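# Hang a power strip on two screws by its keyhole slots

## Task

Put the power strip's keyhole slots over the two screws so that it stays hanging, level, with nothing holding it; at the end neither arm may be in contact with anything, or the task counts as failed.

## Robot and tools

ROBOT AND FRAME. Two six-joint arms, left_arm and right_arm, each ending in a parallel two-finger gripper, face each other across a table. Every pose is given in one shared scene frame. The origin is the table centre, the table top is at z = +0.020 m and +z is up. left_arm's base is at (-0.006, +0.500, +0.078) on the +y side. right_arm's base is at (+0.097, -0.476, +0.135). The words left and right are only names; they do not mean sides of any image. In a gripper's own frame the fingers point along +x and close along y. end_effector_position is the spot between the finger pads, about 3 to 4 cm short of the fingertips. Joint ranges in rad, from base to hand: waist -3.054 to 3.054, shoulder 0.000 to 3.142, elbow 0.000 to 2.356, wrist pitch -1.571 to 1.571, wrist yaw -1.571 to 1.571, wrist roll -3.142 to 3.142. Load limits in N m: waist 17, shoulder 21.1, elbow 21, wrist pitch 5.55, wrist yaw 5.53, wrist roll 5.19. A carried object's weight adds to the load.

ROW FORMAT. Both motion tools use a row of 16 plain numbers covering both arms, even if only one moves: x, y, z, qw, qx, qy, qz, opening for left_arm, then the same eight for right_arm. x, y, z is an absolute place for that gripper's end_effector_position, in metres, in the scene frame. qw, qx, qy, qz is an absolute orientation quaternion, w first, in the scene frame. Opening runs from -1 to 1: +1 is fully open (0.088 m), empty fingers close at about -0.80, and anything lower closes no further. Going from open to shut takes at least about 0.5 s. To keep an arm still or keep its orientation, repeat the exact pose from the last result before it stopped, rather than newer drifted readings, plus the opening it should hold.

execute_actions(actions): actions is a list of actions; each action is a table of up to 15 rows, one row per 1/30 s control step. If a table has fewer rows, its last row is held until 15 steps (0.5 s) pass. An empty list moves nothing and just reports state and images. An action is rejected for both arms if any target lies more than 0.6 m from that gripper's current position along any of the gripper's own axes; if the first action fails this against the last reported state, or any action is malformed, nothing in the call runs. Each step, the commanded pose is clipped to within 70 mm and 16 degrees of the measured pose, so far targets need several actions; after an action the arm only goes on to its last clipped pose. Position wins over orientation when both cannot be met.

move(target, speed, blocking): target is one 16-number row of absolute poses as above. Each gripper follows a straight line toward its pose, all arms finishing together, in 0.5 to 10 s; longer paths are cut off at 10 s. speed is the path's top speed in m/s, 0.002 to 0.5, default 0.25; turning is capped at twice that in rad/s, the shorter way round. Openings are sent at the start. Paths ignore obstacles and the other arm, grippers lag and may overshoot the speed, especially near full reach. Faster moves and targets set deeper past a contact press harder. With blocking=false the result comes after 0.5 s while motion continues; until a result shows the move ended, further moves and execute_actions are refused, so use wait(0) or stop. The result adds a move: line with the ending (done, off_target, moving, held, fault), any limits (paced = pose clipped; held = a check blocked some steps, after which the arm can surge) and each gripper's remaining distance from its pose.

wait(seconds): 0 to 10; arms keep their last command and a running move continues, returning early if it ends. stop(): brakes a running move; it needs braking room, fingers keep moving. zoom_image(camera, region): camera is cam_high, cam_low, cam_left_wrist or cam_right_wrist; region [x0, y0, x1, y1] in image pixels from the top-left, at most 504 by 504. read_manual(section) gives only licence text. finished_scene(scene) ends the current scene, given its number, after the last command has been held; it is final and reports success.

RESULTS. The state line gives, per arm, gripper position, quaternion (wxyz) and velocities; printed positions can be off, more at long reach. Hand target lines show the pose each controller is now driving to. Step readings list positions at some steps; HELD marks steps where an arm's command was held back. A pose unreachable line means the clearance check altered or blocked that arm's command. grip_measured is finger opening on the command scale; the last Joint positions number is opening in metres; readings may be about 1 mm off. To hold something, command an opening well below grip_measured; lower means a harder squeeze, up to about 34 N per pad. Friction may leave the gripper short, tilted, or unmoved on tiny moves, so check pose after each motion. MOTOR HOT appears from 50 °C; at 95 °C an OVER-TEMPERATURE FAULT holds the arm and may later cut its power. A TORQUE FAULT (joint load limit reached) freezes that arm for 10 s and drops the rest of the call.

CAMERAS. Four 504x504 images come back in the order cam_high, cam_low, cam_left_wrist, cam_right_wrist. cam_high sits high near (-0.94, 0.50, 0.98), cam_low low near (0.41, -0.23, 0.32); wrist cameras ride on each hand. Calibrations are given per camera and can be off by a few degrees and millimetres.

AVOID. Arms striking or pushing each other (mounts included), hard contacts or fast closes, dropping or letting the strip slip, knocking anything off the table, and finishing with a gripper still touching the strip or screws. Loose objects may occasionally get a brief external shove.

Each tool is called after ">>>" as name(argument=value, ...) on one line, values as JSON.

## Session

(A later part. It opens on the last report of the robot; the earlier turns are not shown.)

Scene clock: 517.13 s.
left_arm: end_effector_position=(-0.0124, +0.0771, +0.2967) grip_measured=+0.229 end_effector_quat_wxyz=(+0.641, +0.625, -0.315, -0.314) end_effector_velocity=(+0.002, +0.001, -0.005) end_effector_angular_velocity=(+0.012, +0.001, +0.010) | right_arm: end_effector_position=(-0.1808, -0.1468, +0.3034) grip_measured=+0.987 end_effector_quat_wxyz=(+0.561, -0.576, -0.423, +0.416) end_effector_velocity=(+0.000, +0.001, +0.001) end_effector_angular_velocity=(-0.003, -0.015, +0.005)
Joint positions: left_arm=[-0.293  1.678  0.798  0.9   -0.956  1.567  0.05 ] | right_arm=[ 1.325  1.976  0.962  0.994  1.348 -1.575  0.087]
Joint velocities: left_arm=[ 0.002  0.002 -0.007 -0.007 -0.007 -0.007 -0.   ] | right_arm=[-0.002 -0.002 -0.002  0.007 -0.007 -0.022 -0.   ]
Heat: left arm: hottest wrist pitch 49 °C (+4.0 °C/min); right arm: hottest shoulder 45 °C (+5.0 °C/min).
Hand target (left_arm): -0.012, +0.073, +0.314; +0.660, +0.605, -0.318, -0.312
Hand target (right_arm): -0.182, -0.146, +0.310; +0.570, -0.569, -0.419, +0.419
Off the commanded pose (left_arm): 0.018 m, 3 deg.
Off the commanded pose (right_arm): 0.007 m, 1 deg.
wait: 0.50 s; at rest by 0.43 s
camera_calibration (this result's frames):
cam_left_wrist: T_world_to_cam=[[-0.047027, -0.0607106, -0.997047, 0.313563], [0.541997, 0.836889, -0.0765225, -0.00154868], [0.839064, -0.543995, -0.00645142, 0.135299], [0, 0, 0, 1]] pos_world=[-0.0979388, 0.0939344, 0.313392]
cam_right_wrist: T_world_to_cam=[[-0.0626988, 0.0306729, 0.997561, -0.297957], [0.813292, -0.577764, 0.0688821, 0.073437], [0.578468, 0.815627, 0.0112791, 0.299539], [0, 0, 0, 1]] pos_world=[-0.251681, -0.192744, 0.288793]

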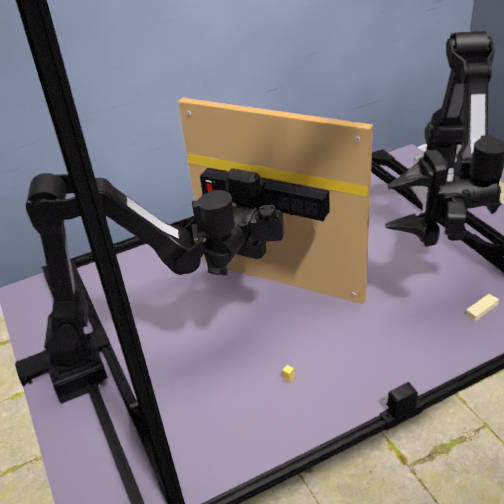

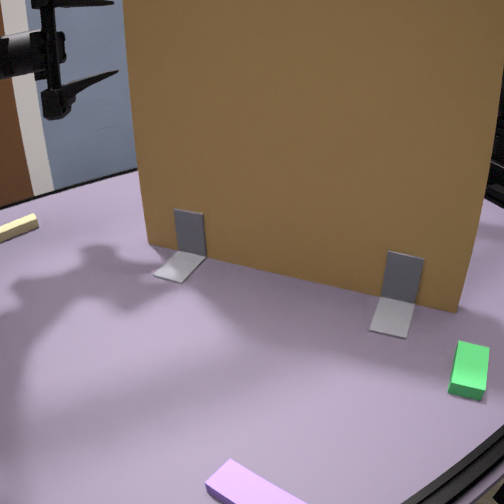

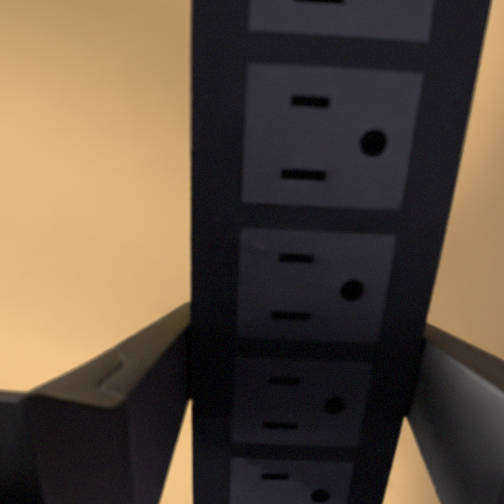

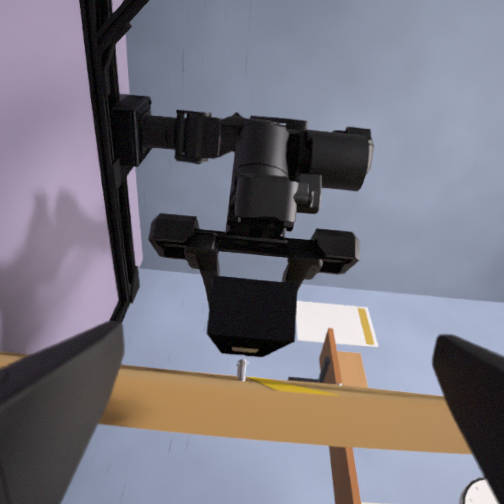

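>>> execute_actions(actions=[[[-0.0119,0.0703,0.3136,0.6604,0.6057,-0.3185,-0.3128,-0.4,-0.1817,-0.1464,0.31,0.5695,-0.5695,-0.4191,0.4191,1],[-0.0113,0.0695,0.3136,0.6604,0.6057,-0.3185,-0.3128,-0.4,-0.1817,-0.1464,0.31,0.5695,-0.5695,-0.4191,0.4191,1],[-0.0107,0.0687,0.3135,0.6604,0.6057,-0.3185,-0.3128,-0.4,-0.1817,-0.1464,0.31,0.5695,-0.5695,-0.4191,0.4191,1],[-0.0101,0.0679,0.3135,0.6604,0.6057,-0.3185,-0.3128,-0.4,-0.1817,-0.1464,0.31,0.5695,-0.5695,-0.4191,0.4191,1],[-0.0094,0.0671,0.3135,0.6604,0.6057,-0.3185,-0.3128,-0.4,-0.1817,-0.1464,0.31,0.5695,-0.5695,-0.4191,0.4191,1],[-0.0088,0.0663,0.3135,0.6604,0.6057,-0.3185,-0.3128,-0.4,-0.1817,-0.1464,0.31,0.5695,-0.5695,-0.4191,0.4191,1],[-0.0082,0.0656,0.3135,0.6604,0.6057,-0.3185,-0.3128,-0.4,-0.1817,-0.1464,0.31,0.5695,-0.5695,-0.4191,0.4191,1],[-0.0076,0.0648,0.3135,0.6604,0.6057,-0.3185,-0.3128,-0.4,-0.1817,-0.1464,0.31,0.5695,-0.5695,-0.4191,0.4191,1],[-0.007,0.064,0.3135,0.6604,0.6057,-0.3185,-0.3128,-0.4,-0.1817,-0.1464,0.31,0.5695,-0.5695,-0.4191,0.4191,1],[-0.0064,0.0632,0.3135,0.6604,0.6057,-0.3185,-0.3128,-0.4,-0.1817,-0.1464,0.31,0.5695,-0.5695,-0.4191,0.4191,1],[-0.0058,0.0624,0.3135,0.6604,0.6057,-0.3185,-0.3128,-0.4,-0.1817,-0.1464,0.31,0.5695,-0.5695,-0.4191,0.4191,1],[-0.0052,0.0616,0.3135,0.6604,0.6057,-0.3185,-0.3128,-0.4,-0.1817,-0.1464,0.31,0.5695,-0.5695,-0.4191,0.4191,1],[-0.0046,0.0608,0.3135,0.6604,0.6057,-0.3185,-0.3128,-0.4,-0.1817,-0.1464,0.31,0.5695,-0.5695,-0.4191,0.4191,1],[-0.004,0.06,0.3135,0.6604,0.6057,-0.3185,-0.3128,-0.4,-0.1817,-0.1464,0.31,0.5695,-0.5695,-0.4191,0.4191,1],[-0.0033,0.0592,0.3135,0.6604,0.6057,-0.3185,-0.3128,-0.4,-0.1817,-0.1464,0.31,0.5695,-0.5695,-0.4191,0.4191,1]]])

>>> wait(seconds=0.4)

Scene clock: 526.10 s.
left_arm: end_effector_position=(-0.0059, +0.0672, +0.2955) grip_measured=+0.229 end_effector_quat_wxyz=(+0.640, +0.625, -0.315, -0.316) end_effector_velocity=(+0.005, -0.004, -0.004) end_effector_angular_velocity=(+0.008, +0.012, +0.019) | right_arm: end_effector_position=(-0.1809, -0.1467, +0.3037) grip_measured=+0.987 end_effector_quat_wxyz=(+0.562, -0.576, -0.423, +0.416) end_effector_velocity=(-0.000, +0.001, +0.002) end_effector_angular_velocity=(-0.001, -0.010, +0.005)
Joint positions: left_arm=[-0.264  1.705  0.827  0.893 -0.926  1.563  0.05 ] | right_arm=[ 1.325  1.976  0.963  0.994  1.348 -1.575  0.087]
Joint velocities: left_arm=[ 0.012  0.017  0.017 -0.022 -0.007 -0.022 -0.001] | right_arm=[-0.002 -0.002  0.002  0.007 -0.007 -0.022 -0.   ]
Heat: left arm: hottest wrist pitch 49 °C (+4.0 °C/min); right arm: hottest shoulder 45 °C (+5.1 °C/min).
Hand target (left_arm): -0.003, +0.060, +0.313; +0.659, +0.605, -0.319, -0.312
Hand target (right_arm): -0.182, -0.146, +0.310; +0.570, -0.569, -0.419, +0.419
Off the commanded pose (left_arm): 0.020 m, 3 deg.
Off the commanded pose (right_arm): 0.006 m, 1 deg.
Step readings (end_effector_position):
0: left_arm (-0.0122, +0.0769, +0.2963) | right_arm (-0.1809, -0.1468, +0.3036)
1: left_arm (-0.0122, +0.0767, +0.2962) | right_arm (-0.1809, -0.1468, +0.3036)
2: left_arm (-0.0122, +0.0763, +0.2964) | right_arm (-0.1809, -0.1468, +0.3036)
4: left_arm (-0.0116, +0.0750, +0.2963) | right_arm (-0.1809, -0.1467, +0.3037)
8: left_arm (-0.0097, +0.0723, +0.2961) | right_arm (-0.1809, -0.1467, +0.3037)
15: end_effector_position above
camera_calibration (this result's frames):
cam_left_wrist: T_world_to_cam=[[-0.0481269, -0.0579683, -0.997158, 0.311955], [0.543546, 0.836037, -0.0748355, 0.00270607], [0.837998, -0.545603, -0.00872745, 0.125272], [0, 0, 0, 1]] pos_world=[-0.0914354, 0.08417, 0.312364]
cam_right_wrist: T_world_to_cam=[[-0.0617092, 0.0301035, 0.99764, -0.298254], [0.81336, -0.577803, 0.0677455, 0.0738741], [0.578479, 0.815621, 0.0111708, 0.299579], [0, 0, 0, 1]] pos_world=[-0.251792, -0.19268, 0.289199]

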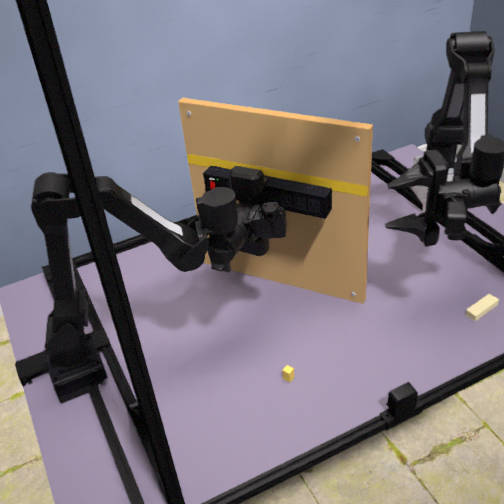

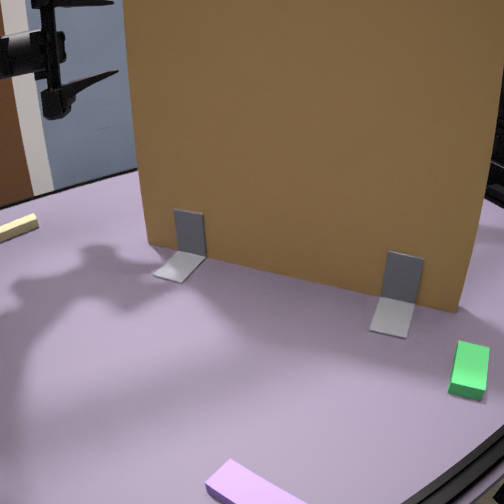

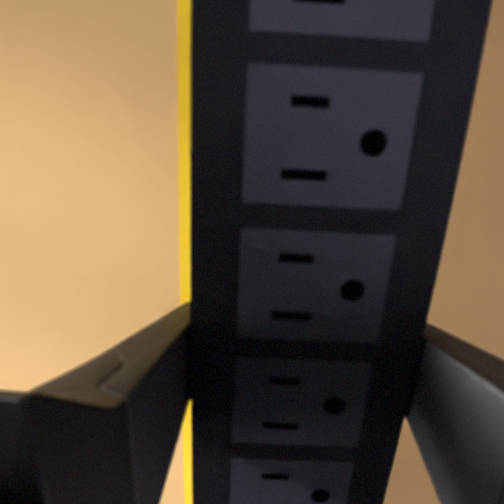

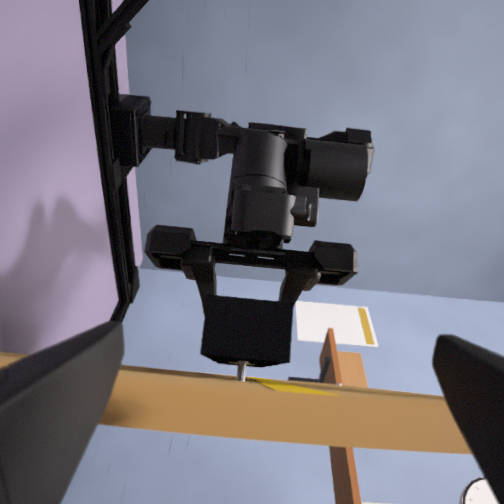

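Scene clock: 526.50 s.
left_arm: end_effector_position=(-0.0059, +0.0670, +0.2954) grip_measured=+0.229 end_effector_quat_wxyz=(+0.640, +0.625, -0.315, -0.316) end_effector_velocity=(+0.000, +0.002, -0.001) end_effector_angular_velocity=(+0.012, +0.001, +0.005) | right_arm: end_effector_position=(-0.1809, -0.1467, +0.3037) grip_measured=+0.987 end_effector_quat_wxyz=(+0.562, -0.576, -0.423, +0.416) end_effector_velocity=(+0.002, +0.000, -0.002) end_effector_angular_velocity=(-0.013, -0.026, -0.010)
Joint positions: left_arm=[-0.264  1.706  0.829  0.891 -0.927  1.562  0.05 ] | right_arm=[ 1.325  1.976  0.963  0.994  1.348 -1.575  0.087]
Joint velocities: left_arm=[-0.002 -0.007 -0.002 -0.022 -0.007 -0.007 -0.   ] | right_arm=[-0.002 -0.002 -0.002 -0.022  0.007 -0.007 -0.   ]
Heat: left arm: hottest wrist pitch 49 °C (+4.0 °C/min); right arm: hottest shoulder 45 °C (+5.0 °C/min).
Hand target (left_arm): -0.003, +0.060, +0.313; +0.660, +0.605, -0.318, -0.312
Hand target (right_arm): -0.182, -0.146, +0.310; +0.570, -0.569, -0.419, +0.419
Off the commanded pose (left_arm): 0.020 m, 3 deg.
Off the commanded pose (right_arm): 0.006 m, 1 deg.
wait: 0.40 s; at rest by 0.17 s
camera_calibration (this result's frames):
cam_left_wrist: T_world_to_cam=[[-0.0484906, -0.0577288, -0.997154, 0.311834], [0.542883, 0.836468, -0.074826, 0.00289825], [0.838407, -0.544966, -0.00922088, 0.125233], [0, 0, 0, 1]] pos_world=[-0.0914488, 0.0838253, 0.312318]
cam_right_wrist: T_world_to_cam=[[-0.0617092, 0.0301035, 0.99764, -0.298254], [0.81336, -0.577803, 0.0677455, 0.0738741], [0.578479, 0.815621, 0.0111708, 0.299579], [0, 0, 0, 1]] pos_world=[-0.251792, -0.19268, 0.289199]

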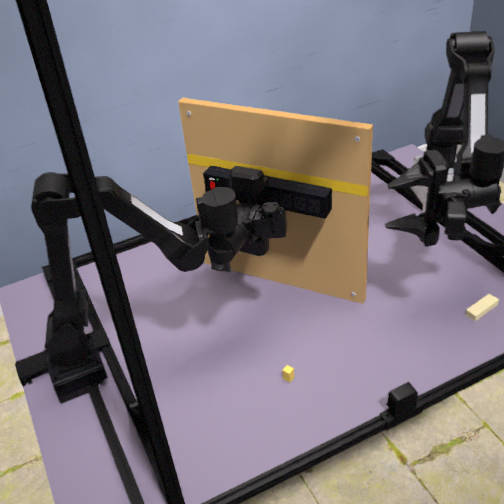

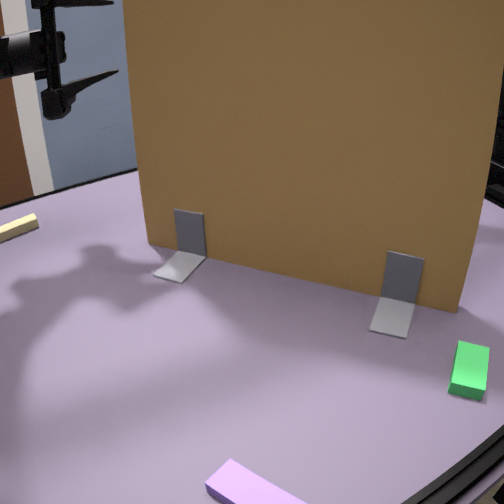

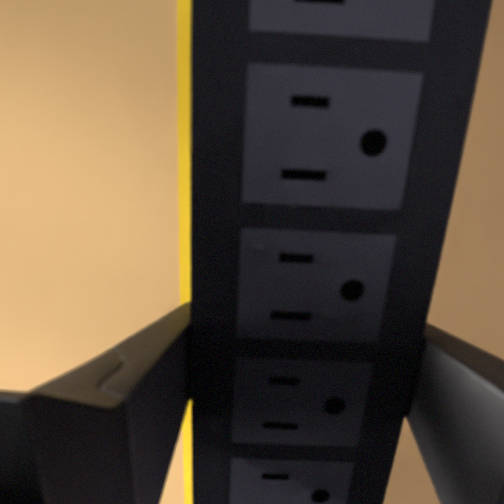

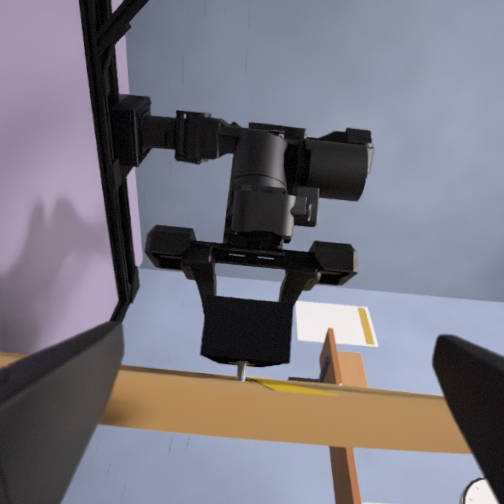

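>>> zoom_image(camera="cam_right_wrist", region=[195,330,295,390])

Region (195, 330, 295, 390) of cam_right_wrist's 504x504 image, scaled by 5.040, with more detail than that image has; it fills the top 302 rows of this view, and the rest is white.

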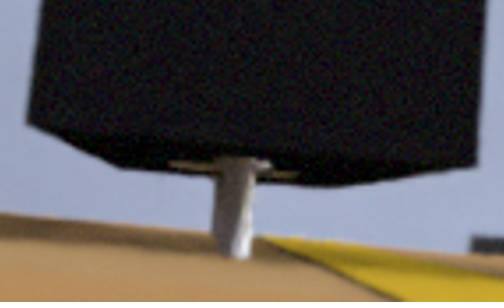

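>>> execute_actions(actions=[[[-0.005,0.0617,0.3137,0.6604,0.6057,-0.3185,-0.3128,-0.4,-0.1809,-0.1467,0.304,0.562,-0.576,-0.423,0.416,1],[-0.0068,0.0642,0.3137,0.6604,0.6057,-0.3185,-0.3128,-0.4,-0.1809,-0.1467,0.304,0.562,-0.576,-0.423,0.416,1],[-0.0086,0.0668,0.3137,0.6604,0.6057,-0.3185,-0.3128,-0.4,-0.1809,-0.1467,0.304,0.562,-0.576,-0.423,0.416,1],[-0.0104,0.0693,0.3137,0.6604,0.6057,-0.3185,-0.3128,-0.4,-0.1809,-0.1467,0.304,0.562,-0.576,-0.423,0.416,1],[-0.0121,0.0718,0.3137,0.6604,0.6057,-0.3185,-0.3128,-0.4,-0.1809,-0.1467,0.304,0.562,-0.576,-0.423,0.416,1],[-0.0139,0.0743,0.3137,0.6604,0.6057,-0.3185,-0.3128,-0.4,-0.1809,-0.1467,0.304,0.562,-0.576,-0.423,0.416,1],[-0.0157,0.0769,0.3137,0.6604,0.6057,-0.3185,-0.3128,-0.4,-0.1809,-0.1467,0.304,0.562,-0.576,-0.423,0.416,1],[-0.0174,0.0794,0.3137,0.6604,0.6057,-0.3185,-0.3128,-0.4,-0.1809,-0.1467,0.304,0.562,-0.576,-0.423,0.416,1],[-0.0192,0.0819,0.3137,0.6604,0.6057,-0.3185,-0.3128,-0.4,-0.1809,-0.1467,0.304,0.562,-0.576,-0.423,0.416,1],[-0.021,0.0844,0.3137,0.6604,0.6057,-0.3185,-0.3128,-0.4,-0.1809,-0.1467,0.304,0.562,-0.576,-0.423,0.416,1],[-0.0227,0.087,0.3137,0.6604,0.6057,-0.3185,-0.3128,-0.4,-0.1809,-0.1467,0.304,0.562,-0.576,-0.423,0.416,1],[-0.0245,0.0895,0.3137,0.6604,0.6057,-0.3185,-0.3128,-0.4,-0.1809,-0.1467,0.304,0.562,-0.576,-0.423,0.416,1]],[[-0.0233,0.0879,0.3138,0.6604,0.6057,-0.3185,-0.3128,-0.4,-0.1809,-0.1467,0.304,0.562,-0.576,-0.423,0.416,1],[-0.0221,0.0863,0.3138,0.6604,0.6057,-0.3185,-0.3128,-0.4,-0.1809,-0.1467,0.304,0.562,-0.576,-0.423,0.416,1],[-0.0209,0.0848,0.3138,0.6604,0.6057,-0.3185,-0.3128,-0.4,-0.1809,-0.1467,0.304,0.562,-0.576,-0.423,0.416,1],[-0.0196,0.0832,0.3138,0.6604,0.6057,-0.3185,-0.3128,-0.4,-0.1809,-0.1467,0.304,0.562,-0.576,-0.423,0.416,1],[-0.0184,0.0816,0.3138,0.6604,0.6057,-0.3185,-0.3128,-0.4,-0.1809,-0.1467,0.304,0.562,-0.576,-0.423,0.416,1],[-0.0172,0.08,0.3138,0.6604,0.6057,-0.3185,-0.3128,-0.4,-0.1809,-0.1467,0.304,0.562,-0.576,-0.423,0.416,1],[-0.016,0.0784,0.3138,0.6604,0.6057,-0.3185,-0.3128,-0.4,-0.1809,-0.1467,0.304,0.562,-0.576,-0.423,0.416,1],[-0.0148,0.0769,0.3138,0.6604,0.6057,-0.3185,-0.3128,-0.4,-0.1809,-0.1467,0.304,0.562,-0.576,-0.423,0.416,1],[-0.0135,0.0753,0.3138,0.6604,0.6057,-0.3185,-0.3128,-0.4,-0.1809,-0.1467,0.304,0.562,-0.576,-0.423,0.416,1],[-0.0123,0.0737,0.3138,0.6604,0.6057,-0.3185,-0.3128,-0.4,-0.1809,-0.1467,0.304,0.562,-0.576,-0.423,0.416,1],[-0.0111,0.0721,0.3138,0.6604,0.6057,-0.3185,-0.3128,-0.4,-0.1809,-0.1467,0.304,0.562,-0.576,-0.423,0.416,1],[-0.0105,0.0713,0.3138,0.6604,0.6057,-0.3185,-0.3128,-0.4,-0.1809,-0.1467,0.304,0.562,-0.576,-0.423,0.416,1],[-0.0099,0.0705,0.3138,0.6604,0.6057,-0.3185,-0.3128,-0.4,-0.1809,-0.1467,0.304,0.562,-0.576,-0.423,0.416,1],[-0.0093,0.0697,0.3138,0.6604,0.6057,-0.3185,-0.3128,-0.4,-0.1809,-0.1467,0.304,0.562,-0.576,-0.423,0.416,1],[-0.0087,0.0689,0.3138,0.6604,0.6057,-0.3185,-0.3128,-0.4,-0.1809,-0.1467,0.304,0.562,-0.576,-0.423,0.416,1]],[[-0.008,0.0681,0.3138,0.6604,0.6057,-0.3185,-0.3128,-0.4,-0.1809,-0.1467,0.304,0.562,-0.576,-0.423,0.416,1],[-0.0074,0.0673,0.3138,0.6604,0.6057,-0.3185,-0.3128,-0.4,-0.1809,-0.1467,0.304,0.562,-0.576,-0.423,0.416,1],[-0.0068,0.0666,0.3138,0.6604,0.6057,-0.3185,-0.3128,-0.4,-0.1809,-0.1467,0.304,0.562,-0.576,-0.423,0.416,1],[-0.0062,0.0658,0.3138,0.6604,0.6057,-0.3185,-0.3128,-0.4,-0.1809,-0.1467,0.304,0.562,-0.576,-0.423,0.416,1],[-0.0056,0.065,0.3138,0.6604,0.6057,-0.3185,-0.3128,-0.4,-0.1809,-0.1467,0.304,0.562,-0.576,-0.423,0.416,1],[-0.005,0.0642,0.3138,0.6604,0.6057,-0.3185,-0.3128,-0.4,-0.1809,-0.1467,0.304,0.562,-0.576,-0.423,0.416,1],[-0.0044,0.0634,0.3138,0.6604,0.6057,-0.3185,-0.3128,-0.4,-0.1809,-0.1467,0.304,0.562,-0.576,-0.423,0.416,1],[-0.0038,0.0626,0.3138,0.6604,0.6057,-0.3185,-0.3128,-0.4,-0.1809,-0.1467,0.304,0.562,-0.576,-0.423,0.416,1],[-0.0032,0.0618,0.3138,0.6604,0.6057,-0.3185,-0.3128,-0.4,-0.1809,-0.1467,0.304,0.562,-0.576,-0.423,0.416,1],[-0.0026,0.061,0.3138,0.6604,0.6057,-0.3185,-0.3128,-0.4,-0.1809,-0.1467,0.304,0.562,-0.576,-0.423,0.416,1],[-0.0019,0.0602,0.3138,0.6604,0.6057,-0.3185,-0.3128,-0.4,-0.1809,-0.1467,0.304,0.562,-0.576,-0.423,0.416,1]]])

Scene clock: 548.17 s.
left_arm: end_effector_position=(-0.0048, +0.0687, +0.2955) grip_measured=+0.229 end_effector_quat_wxyz=(+0.640, +0.626, -0.315, -0.315) end_effector_velocity=(+0.002, +0.000, -0.001) end_effector_angular_velocity=(+0.003, +0.004, +0.010) | right_arm: end_effector_position=(-0.1810, -0.1467, +0.3040) grip_measured=+0.987 end_effector_quat_wxyz=(+0.562, -0.576, -0.423, +0.416) end_effector_velocity=(+0.001, +0.000, -0.002) end_effector_angular_velocity=(-0.013, -0.032, +0.005)
Joint positions: left_arm=[-0.262  1.699  0.822  0.891 -0.926  1.563  0.05 ] | right_arm=[ 1.325  1.975  0.964  0.994  1.348 -1.575  0.087]
Joint velocities: left_arm=[ 0.002  0.002  0.002 -0.007 -0.007 -0.007 -0.   ] | right_arm=[-0.002 -0.002 -0.007 -0.007 -0.007 -0.022 -0.   ]
Heat: left arm: hottest wrist pitch 48 °C (+3.0 °C/min); right arm: hottest shoulder 46 °C (+3.0 °C/min).
Hand target (left_arm): -0.002, +0.061, +0.314; +0.660, +0.605, -0.318, -0.312
Hand target (right_arm): -0.181, -0.147, +0.304; +0.562, -0.576, -0.423, +0.416
Off the commanded pose (left_arm): 0.020 m, 3 deg.
Off the commanded pose (right_arm): 0.000 m, 0 deg.
Step readings (end_effector_position; steps 1 to 15: 1st action; 16 to 30: 2nd action; 31 to 45: 3rd action):
0: left_arm (-0.0060, +0.0668, +0.2952) | right_arm (-0.1810, -0.1467, +0.3040)
1: left_arm (-0.0060, +0.0668, +0.2952) | right_arm (-0.1810, -0.1467, +0.3040)
2: left_arm (-0.0061, +0.0669, +0.2952) | right_arm (-0.1810, -0.1467, +0.3040)
4: left_arm (-0.0064, +0.0669, +0.2952) | right_arm (-0.1810, -0.1467, +0.3040)
8: left_arm (-0.0101, +0.0690, +0.2948) | right_arm (-0.1810, -0.1467, +0.3040)
15: left_arm (-0.0226, +0.0821, +0.2927) | right_arm (-0.1810, -0.1467, +0.3040)
16: left_arm (-0.0235, +0.0829, +0.2931) | right_arm (-0.1810, -0.1467, +0.3040)
17: left_arm (-0.0238, +0.0831, +0.2935) | right_arm (-0.1810, -0.1467, +0.3040)
19: left_arm (-0.0236, +0.0832, +0.2938) | right_arm (-0.1810, -0.1467, +0.3040)
23: left_arm (-0.0198, +0.0826, +0.2938) | right_arm (-0.1810, -0.1467, +0.3040)
30: left_arm (-0.0103, +0.0776, +0.2964) | right_arm (-0.1810, -0.1467, +0.3040)
31: left_arm (-0.0097, +0.0766, +0.2969) | right_arm (-0.1810, -0.1467, +0.3040)
32: left_arm (-0.0091, +0.0757, +0.2971) | right_arm (-0.1810, -0.1467, +0.3040)
34: left_arm (-0.0081, +0.0739, +0.2972) | right_arm (-0.1810, -0.1467, +0.3040)
38: left_arm (-0.0059, +0.0705, +0.2962) | right_arm (-0.1810, -0.1467, +0.3040)
45: end_effector_position above
camera_calibration (this result's frames):
cam_left_wrist: T_world_to_cam=[[-0.0479235, -0.0568079, -0.997234, 0.31199], [0.542281, 0.836955, -0.0737377, 0.00052442], [0.838829, -0.544315, -0.00930397, 0.125244], [0, 0, 0, 1]] pos_world=[-0.090391, 0.0854568, 0.312331]
cam_right_wrist: T_world_to_cam=[[-0.0610495, 0.0297238, 0.997692, -0.298463], [0.813404, -0.577829, 0.0669878, 0.0741342], [0.578487, 0.815616, 0.0110987, 0.299603], [0, 0, 0, 1]] pos_world=[-0.251839, -0.192653, 0.289483]

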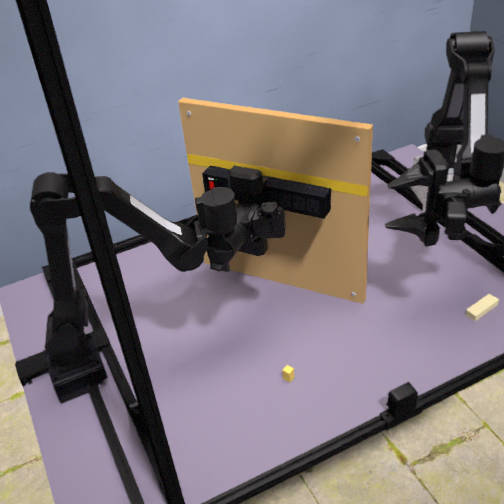

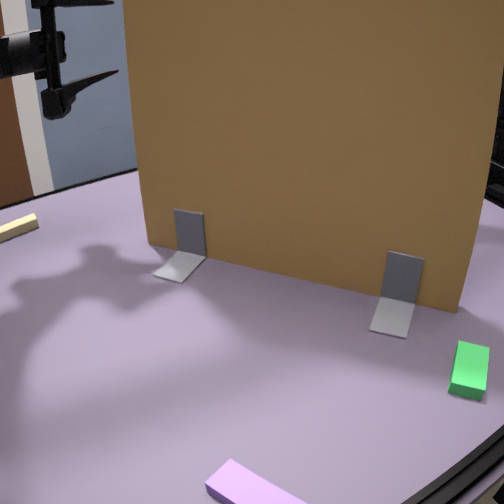

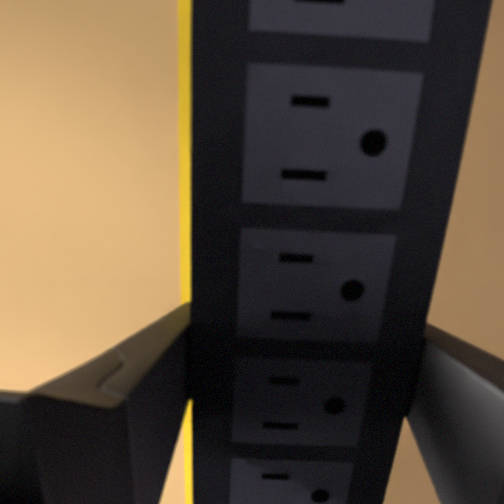

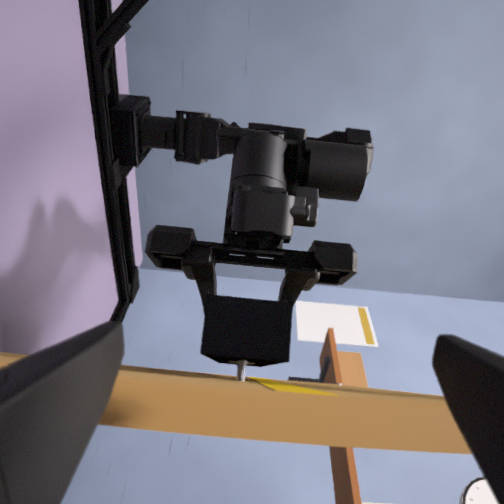

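>>> execute_actions(actions=[[[-0.004,0.0625,0.3140,0.6604,0.6057,-0.3185,-0.3128,-0.4,-0.1809,-0.1467,0.304,0.562,-0.576,-0.423,0.416,1],[-0.006,0.0648,0.3142,0.6604,0.6057,-0.3185,-0.3128,-0.4,-0.1809,-0.1467,0.304,0.562,-0.576,-0.423,0.416,1],[-0.0081,0.0671,0.3144,0.6604,0.6057,-0.3185,-0.3128,-0.4,-0.1809,-0.1467,0.304,0.562,-0.576,-0.423,0.416,1],[-0.0102,0.0694,0.3146,0.6604,0.6057,-0.3185,-0.3128,-0.4,-0.1809,-0.1467,0.304,0.562,-0.576,-0.423,0.416,1],[-0.0122,0.0717,0.3148,0.6604,0.6057,-0.3185,-0.3128,-0.4,-0.1809,-0.1467,0.304,0.562,-0.576,-0.423,0.416,1],[-0.0143,0.074,0.315,0.6604,0.6057,-0.3185,-0.3128,-0.4,-0.1809,-0.1467,0.304,0.562,-0.576,-0.423,0.416,1],[-0.0164,0.0763,0.3152,0.6604,0.6057,-0.3185,-0.3128,-0.4,-0.1809,-0.1467,0.304,0.562,-0.576,-0.423,0.416,1],[-0.0184,0.0786,0.3152,0.6604,0.6057,-0.3185,-0.3128,-0.4,-0.1809,-0.1467,0.304,0.562,-0.576,-0.423,0.416,1],[-0.0205,0.0809,0.3152,0.6604,0.6057,-0.3185,-0.3128,-0.4,-0.1809,-0.1467,0.304,0.562,-0.576,-0.423,0.416,1],[-0.0226,0.0832,0.3152,0.6604,0.6057,-0.3185,-0.3128,-0.4,-0.1809,-0.1467,0.304,0.562,-0.576,-0.423,0.416,1],[-0.0246,0.0855,0.3152,0.6604,0.6057,-0.3185,-0.3128,-0.4,-0.1809,-0.1467,0.304,0.562,-0.576,-0.423,0.416,1],[-0.0267,0.0878,0.3152,0.6604,0.6057,-0.3185,-0.3128,-0.4,-0.1809,-0.1467,0.304,0.562,-0.576,-0.423,0.416,1]],[[-0.0255,0.0862,0.3152,0.6604,0.6057,-0.3185,-0.3128,-0.4,-0.1809,-0.1467,0.304,0.562,-0.576,-0.423,0.416,1],[-0.0243,0.0846,0.3152,0.6604,0.6057,-0.3185,-0.3128,-0.4,-0.1809,-0.1467,0.304,0.562,-0.576,-0.423,0.416,1],[-0.0231,0.0831,0.3152,0.6604,0.6057,-0.3185,-0.3128,-0.4,-0.1809,-0.1467,0.304,0.562,-0.576,-0.423,0.416,1],[-0.0218,0.0815,0.3152,0.6604,0.6057,-0.3185,-0.3128,-0.4,-0.1809,-0.1467,0.304,0.562,-0.576,-0.423,0.416,1],[-0.0206,0.0799,0.3152,0.6604,0.6057,-0.3185,-0.3128,-0.4,-0.1809,-0.1467,0.304,0.562,-0.576,-0.423,0.416,1],[-0.0194,0.0783,0.3152,0.6604,0.6057,-0.3185,-0.3128,-0.4,-0.1809,-0.1467,0.304,0.562,-0.576,-0.423,0.416,1],[-0.0182,0.0767,0.3152,0.6604,0.6057,-0.3185,-0.3128,-0.4,-0.1809,-0.1467,0.304,0.562,-0.576,-0.423,0.416,1],[-0.017,0.0752,0.3152,0.6604,0.6057,-0.3185,-0.3128,-0.4,-0.1809,-0.1467,0.304,0.562,-0.576,-0.423,0.416,1],[-0.0157,0.0736,0.3152,0.6604,0.6057,-0.3185,-0.3128,-0.4,-0.1809,-0.1467,0.304,0.562,-0.576,-0.423,0.416,1],[-0.0145,0.072,0.3152,0.6604,0.6057,-0.3185,-0.3128,-0.4,-0.1809,-0.1467,0.304,0.562,-0.576,-0.423,0.416,1],[-0.0133,0.0704,0.3152,0.6604,0.6057,-0.3185,-0.3128,-0.4,-0.1809,-0.1467,0.304,0.562,-0.576,-0.423,0.416,1],[-0.0127,0.0696,0.3152,0.6604,0.6057,-0.3185,-0.3128,-0.4,-0.1809,-0.1467,0.304,0.562,-0.576,-0.423,0.416,1],[-0.0121,0.0688,0.3152,0.6604,0.6057,-0.3185,-0.3128,-0.4,-0.1809,-0.1467,0.304,0.562,-0.576,-0.423,0.416,1],[-0.0115,0.068,0.3152,0.6604,0.6057,-0.3185,-0.3128,-0.4,-0.1809,-0.1467,0.304,0.562,-0.576,-0.423,0.416,1],[-0.0109,0.0672,0.3152,0.6604,0.6057,-0.3185,-0.3128,-0.4,-0.1809,-0.1467,0.304,0.562,-0.576,-0.423,0.416,1]],[[-0.0102,0.0664,0.3152,0.6604,0.6057,-0.3185,-0.3128,-0.4,-0.1809,-0.1467,0.304,0.562,-0.576,-0.423,0.416,1],[-0.0096,0.0656,0.3152,0.6604,0.6057,-0.3185,-0.3128,-0.4,-0.1809,-0.1467,0.304,0.562,-0.576,-0.423,0.416,1],[-0.009,0.0649,0.3152,0.6604,0.6057,-0.3185,-0.3128,-0.4,-0.1809,-0.1467,0.304,0.562,-0.576,-0.423,0.416,1],[-0.0084,0.0641,0.3152,0.6604,0.6057,-0.3185,-0.3128,-0.4,-0.1809,-0.1467,0.304,0.562,-0.576,-0.423,0.416,1],[-0.0078,0.0633,0.3152,0.6604,0.6057,-0.3185,-0.3128,-0.4,-0.1809,-0.1467,0.304,0.562,-0.576,-0.423,0.416,1],[-0.0072,0.0625,0.3152,0.6604,0.6057,-0.3185,-0.3128,-0.4,-0.1809,-0.1467,0.304,0.562,-0.576,-0.423,0.416,1],[-0.0066,0.0617,0.3152,0.6604,0.6057,-0.3185,-0.3128,-0.4,-0.1809,-0.1467,0.304,0.562,-0.576,-0.423,0.416,1],[-0.006,0.0609,0.3152,0.6604,0.6057,-0.3185,-0.3128,-0.4,-0.1809,-0.1467,0.304,0.562,-0.576,-0.423,0.416,1],[-0.0054,0.0601,0.3152,0.6604,0.6057,-0.3185,-0.3128,-0.4,-0.1809,-0.1467,0.304,0.562,-0.576,-0.423,0.416,1],[-0.0048,0.0593,0.3153,0.6604,0.6057,-0.3185,-0.3128,-0.4,-0.1809,-0.1467,0.304,0.562,-0.576,-0.423,0.416,1],[-0.0041,0.0585,0.3153,0.6604,0.6057,-0.3185,-0.3128,-0.4,-0.1809,-0.1467,0.304,0.562,-0.576,-0.423,0.416,1]]])

Scene clock: 567.73 s.
left_arm: end_effector_position=(-0.0044, +0.0644, +0.2971) grip_measured=+0.229 end_effector_quat_wxyz=(+0.641, +0.626, -0.314, -0.315) end_effector_velocity=(+0.008, -0.007, +0.004) end_effector_angular_velocity=(-0.020, +0.019, +0.005) | right_arm: end_effector_position=(-0.1810, -0.1467, +0.3040) grip_measured=+0.987 end_effector_quat_wxyz=(+0.562, -0.576, -0.423, +0.416) end_effector_velocity=(-0.002, +0.001, -0.004) end_effector_angular_velocity=(-0.021, -0.039, +0.020)
Joint positions: left_arm=[-0.258  1.71   0.841  0.883 -0.923  1.563  0.05 ] | right_arm=[ 1.325  1.975  0.964  0.994  1.348 -1.575  0.087]
Joint velocities: left_arm=[ 0.027  0.012  0.027 -0.007  0.022 -0.022  0.   ] | right_arm=[-0.002 -0.002 -0.002 -0.037 -0.022 -0.007 -0.   ]
Heat: left arm: hottest wrist pitch 47 °C (-1.0 °C/min); right arm: hottest shoulder 45 °C (+1.0 °C/min).
Hand target (left_arm): -0.004, +0.059, +0.315; +0.660, +0.605, -0.318, -0.312
Hand target (right_arm): -0.181, -0.147, +0.304; +0.562, -0.576, -0.423, +0.416
Off the commanded pose (left_arm): 0.019 m, 3 deg.
Off the commanded pose (right_arm): 0.000 m, 0 deg.
Step readings (end_effector_position; steps 1 to 15: 1st action; 16 to 30: 2nd action; 31 to 45: 3rd action):
0: left_arm (-0.0049, +0.0686, +0.2954) | right_arm (-0.1810, -0.1467, +0.3040)
1: left_arm (-0.0049, +0.0686, +0.2954) | right_arm (-0.1810, -0.1467, +0.3040)
2: left_arm (-0.0050, +0.0686, +0.2954) | right_arm (-0.1810, -0.1467, +0.3040)
4: left_arm (-0.0054, +0.0687, +0.2954) | right_arm (-0.1810, -0.1467, +0.3040)
8: left_arm (-0.0096, +0.0703, +0.2953) | right_arm (-0.1810, -0.1467, +0.3040)
15: left_arm (-0.0248, +0.0807, +0.2945) | right_arm (-0.1810, -0.1467, +0.3040)
16: left_arm (-0.0258, +0.0813, +0.2947) | right_arm (-0.1810, -0.1467, +0.3040)
17: left_arm (-0.0262, +0.0816, +0.2950) | right_arm (-0.1810, -0.1467, +0.3040)
19: left_arm (-0.0260, +0.0815, +0.2951) | right_arm (-0.1810, -0.1467, +0.3040)
23: left_arm (-0.0220, +0.0811, +0.2952) | right_arm (-0.1810, -0.1467, +0.3040)
30: left_arm (-0.0126, +0.0758, +0.2979) | right_arm (-0.1810, -0.1467, +0.3040)
31: left_arm (-0.0119, +0.0748, +0.2985) | right_arm (-0.1810, -0.1467, +0.3040)
32: left_arm (-0.0112, +0.0739, +0.2987) | right_arm (-0.1810, -0.1467, +0.3040)
34: left_arm (-0.0104, +0.0721, +0.2986) | right_arm (-0.1810, -0.1467, +0.3040)
38: left_arm (-0.0081, +0.0688, +0.2975) | right_arm (-0.1810, -0.1467, +0.3040)
45: end_effector_position above
camera_calibration (this result's frames):
cam_left_wrist: T_world_to_cam=[[-0.048021, -0.0576075, -0.997184, 0.31341], [0.54131, 0.83752, -0.0744514, 0.00417939], [0.83945, -0.543361, -0.00903506, 0.122408], [0, 0, 0, 1]] pos_world=[-0.0899677, 0.0810663, 0.313944]
cam_right_wrist: T_world_to_cam=[[-0.0610495, 0.0297238, 0.997692, -0.298463], [0.813404, -0.577829, 0.0669878, 0.0741342], [0.578487, 0.815616, 0.0110987, 0.299603], [0, 0, 0, 1]] pos_world=[-0.251839, -0.192653, 0.289483]

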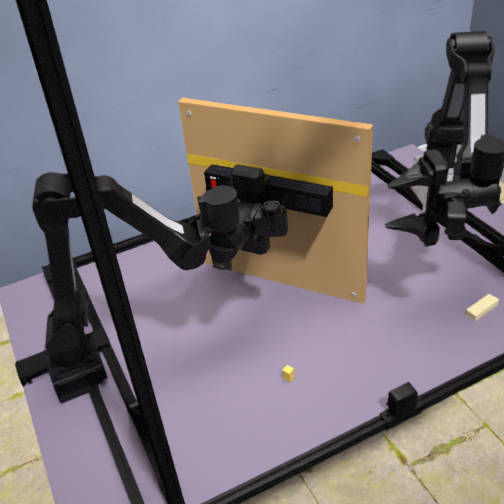

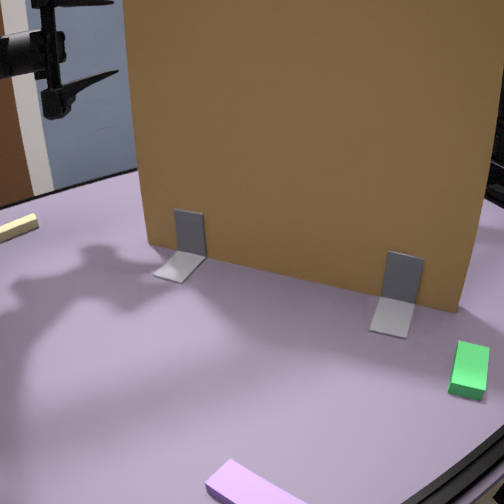

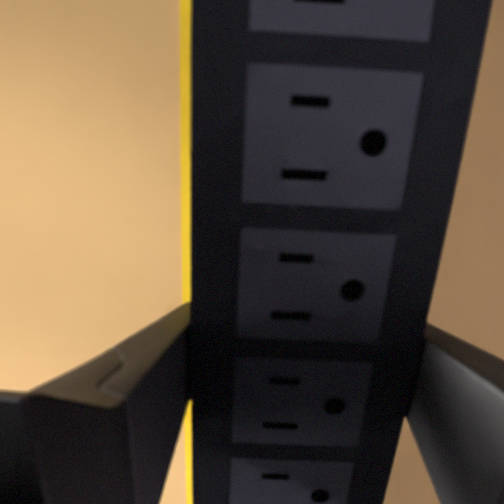

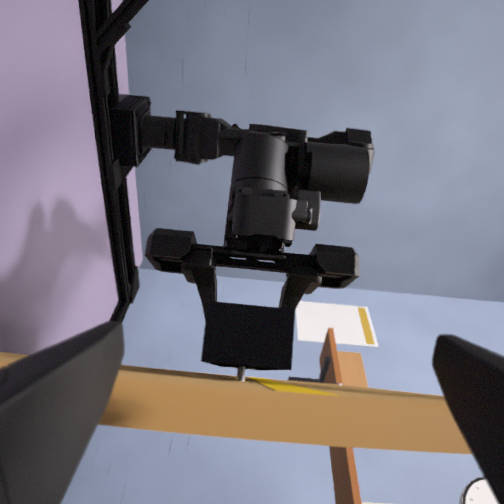

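The heads have entered the holes. Pushing in further.

>>> execute_actions(actions=[[[-0.0036,0.0578,0.3153,0.6604,0.6057,-0.3185,-0.3128,-0.4,-0.1809,-0.1467,0.304,0.562,-0.576,-0.423,0.416,1],[-0.0031,0.0571,0.3154,0.6604,0.6057,-0.3185,-0.3128,-0.4,-0.1809,-0.1467,0.304,0.562,-0.576,-0.423,0.416,1],[-0.0026,0.0564,0.3154,0.6604,0.6057,-0.3185,-0.3128,-0.4,-0.1809,-0.1467,0.304,0.562,-0.576,-0.423,0.416,1],[-0.0021,0.0557,0.3155,0.6604,0.6057,-0.3185,-0.3128,-0.4,-0.1809,-0.1467,0.304,0.562,-0.576,-0.423,0.416,1],[-0.0016,0.055,0.3155,0.6604,0.6057,-0.3185,-0.3128,-0.4,-0.1809,-0.1467,0.304,0.562,-0.576,-0.423,0.416,1],[-0.0011,0.0543,0.3156,0.6604,0.6057,-0.3185,-0.3128,-0.4,-0.1809,-0.1467,0.304,0.562,-0.576,-0.423,0.416,1],[-0.0006,0.0536,0.3156,0.6604,0.6057,-0.3185,-0.3128,-0.4,-0.1809,-0.1467,0.304,0.562,-0.576,-0.423,0.416,1],[-0.0001,0.0529,0.3157,0.6604,0.6057,-0.3185,-0.3128,-0.4,-0.1809,-0.1467,0.304,0.562,-0.576,-0.423,0.416,1],[0.0004,0.0523,0.3157,0.6604,0.6057,-0.3185,-0.3128,-0.4,-0.1809,-0.1467,0.304,0.562,-0.576,-0.423,0.416,1]]])

>>> zoom_image(camera="cam_right_wrist", region=[195,300,295,400])

Scene clock: 572.80 s.
left_arm: end_effector_position=(+0.0004, +0.0576, +0.2971) grip_measured=+0.229 end_effector_quat_wxyz=(+0.640, +0.626, -0.314, -0.316) end_effector_velocity=(-0.002, -0.004, -0.000) end_effector_angular_velocity=(-0.002, +0.014, -0.020) | right_arm: end_effector_position=(-0.1810, -0.1467, +0.3040) grip_measured=+0.987 end_effector_quat_wxyz=(+0.562, -0.576, -0.423, +0.416) end_effector_velocity=(+0.002, +0.000, +0.001) end_effector_angular_velocity=(-0.003, -0.009, -0.010)
Joint positions: left_arm=[-0.238  1.727  0.864  0.875 -0.903  1.561  0.05 ] | right_arm=[ 1.325  1.975  0.964  0.994  1.348 -1.575  0.087]
Joint velocities: left_arm=[ 0.002  0.002  0.012 -0.022  0.022 -0.022  0.   ] | right_arm=[-0.002 -0.002  0.002 -0.007  0.007 -0.007 -0.   ]
Heat: left arm: hottest wrist pitch 48 °C (-1.0 °C/min); right arm: hottest shoulder 45 °C (+0.0 °C/min).
Hand target (left_arm): +0.000, +0.053, +0.316; +0.659, +0.605, -0.318, -0.312
Hand target (right_arm): -0.181, -0.147, +0.304; +0.562, -0.576, -0.423, +0.416
Off the commanded pose (left_arm): 0.019 m, 3 deg.
Off the commanded pose (right_arm): 0.000 m, 0 deg.
Step readings (end_effector_position):
0: left_arm (-0.0041, +0.0632, +0.2972) | right_arm (-0.1810, -0.1467, +0.3040)
1: left_arm (-0.0041, +0.0632, +0.2970) | right_arm (-0.1810, -0.1467, +0.3040)
2: left_arm (-0.0041, +0.0629, +0.2971) | right_arm (-0.1810, -0.1467, +0.3040)
4: left_arm (-0.0035, +0.0622, +0.2970) | right_arm (-0.1810, -0.1467, +0.3040)
8: left_arm (-0.0019, +0.0600, +0.2973) | right_arm (-0.1810, -0.1467, +0.3040)
15: end_effector_position above
camera_calibration (this result's frames):
cam_left_wrist: T_world_to_cam=[[-0.0489271, -0.0564612, -0.997205, 0.313216], [0.541578, 0.837389, -0.0739846, 0.00715983], [0.839226, -0.543684, -0.0103929, 0.115107], [0, 0, 0, 1]] pos_world=[-0.0851535, 0.0742707, 0.314067]
cam_right_wrist: T_world_to_cam=[[-0.0610495, 0.0297238, 0.997692, -0.298463], [0.813404, -0.577829, 0.0669878, 0.0741342], [0.578487, 0.815616, 0.0110987, 0.299603], [0, 0, 0, 1]] pos_world=[-0.251839, -0.192653, 0.289483]

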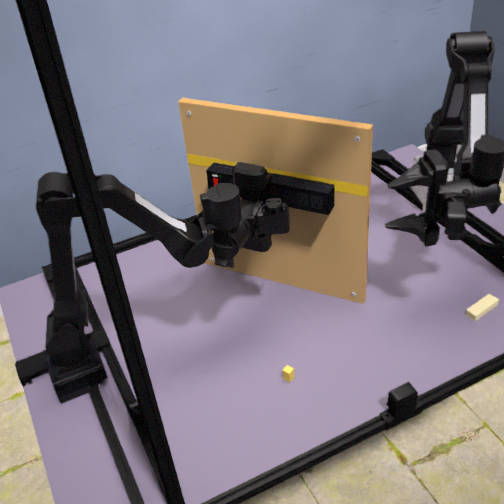

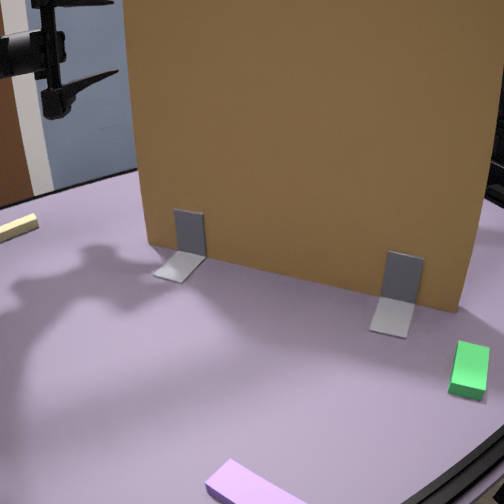

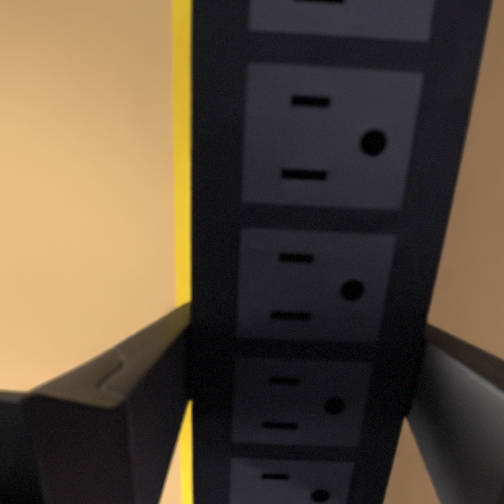

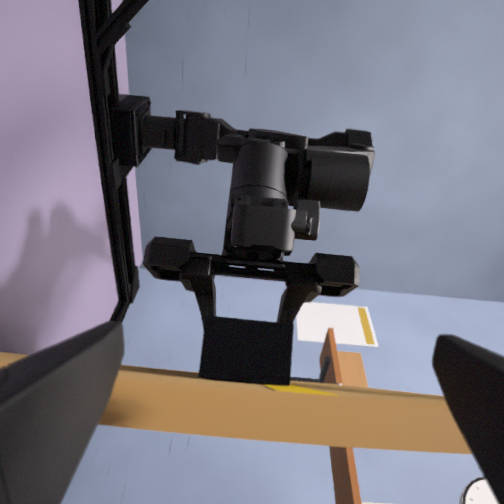

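Region (195, 300, 295, 400) of cam_right_wrist's 504x504 image, scaled by 5.040, with more detail than that image has.

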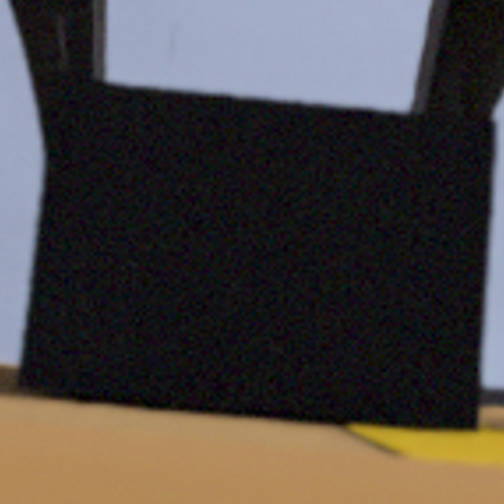

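>>> execute_actions(actions=[])

Scene clock: 579.03 s.
left_arm: end_effector_position=(+0.0004, +0.0570, +0.2969) grip_measured=+0.229 end_effector_quat_wxyz=(+0.640, +0.626, -0.314, -0.316) end_effector_velocity=(-0.002, -0.000, -0.003) end_effector_angular_velocity=(+0.026, -0.011, -0.010) | right_arm: end_effector_position=(-0.1809, -0.1467, +0.3040) grip_measured=+0.987 end_effector_quat_wxyz=(+0.562, -0.576, -0.423, +0.416) end_effector_velocity=(+0.002, +0.000, +0.001) end_effector_angular_velocity=(+0.001, +0.005, -0.010)
Joint positions: left_arm=[-0.238  1.729  0.866  0.874 -0.901  1.56   0.05 ] | right_arm=[ 1.325  1.975  0.964  0.994  1.349 -1.575  0.087]
Joint velocities: left_arm=[-0.002 -0.002 -0.002 -0.022  0.007  0.007 -0.   ] | right_arm=[-0.002 -0.002  0.002 -0.007  0.007  0.007 -0.   ]
Heat: left arm: hottest wrist pitch 48 °C (-1.0 °C/min); right arm: hottest shoulder 45 °C (+0.0 °C/min).
Hand target (left_arm): +0.001, +0.053, +0.315; +0.659, +0.605, -0.318, -0.312
Hand target (right_arm): -0.181, -0.147, +0.304; +0.562, -0.576, -0.423, +0.416
Off the commanded pose (left_arm): 0.019 m, 3 deg.
Off the commanded pose (right_arm): 0.000 m, 0 deg.
camera_calibration (this result's frames):
cam_left_wrist: T_world_to_cam=[[-0.0490662, -0.055921, -0.997229, 0.31296], [0.542211, 0.837011, -0.0736147, 0.00755621], [0.838808, -0.544321, -0.0107479, 0.114887], [0, 0, 0, 1]] pos_world=[-0.0851094, 0.0737117, 0.313883]
cam_right_wrist: T_world_to_cam=[[-0.0610414, 0.0297414, 0.997692, -0.298456], [0.813183, -0.57814, 0.0669872, 0.0739945], [0.578798, 0.815396, 0.0111052, 0.299607], [0, 0, 0, 1]] pos_world=[-0.251801, -0.192643, 0.289483]

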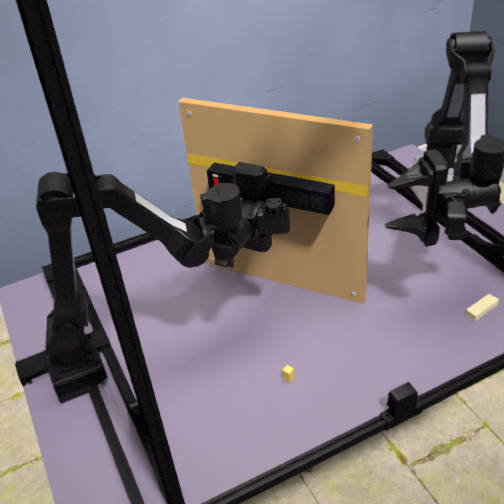

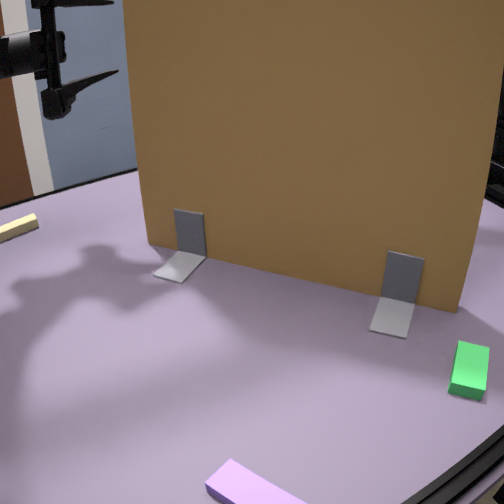

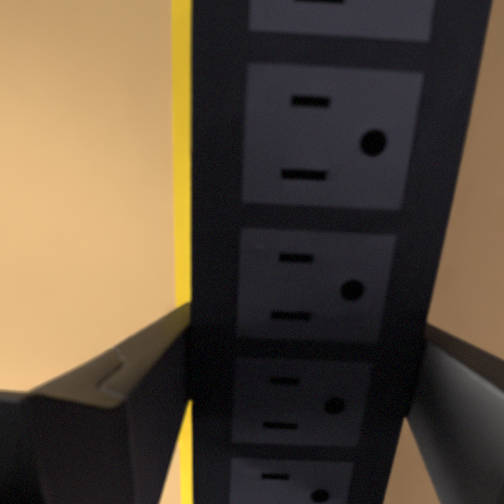

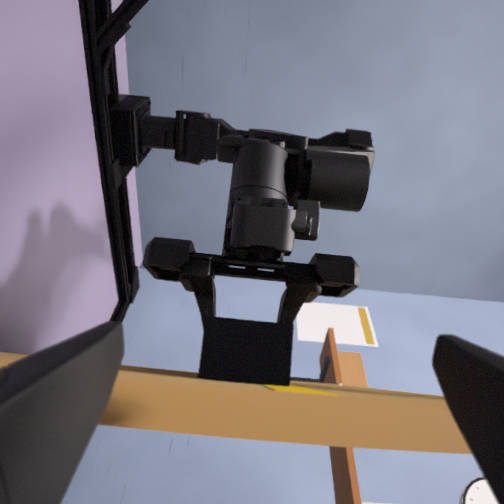

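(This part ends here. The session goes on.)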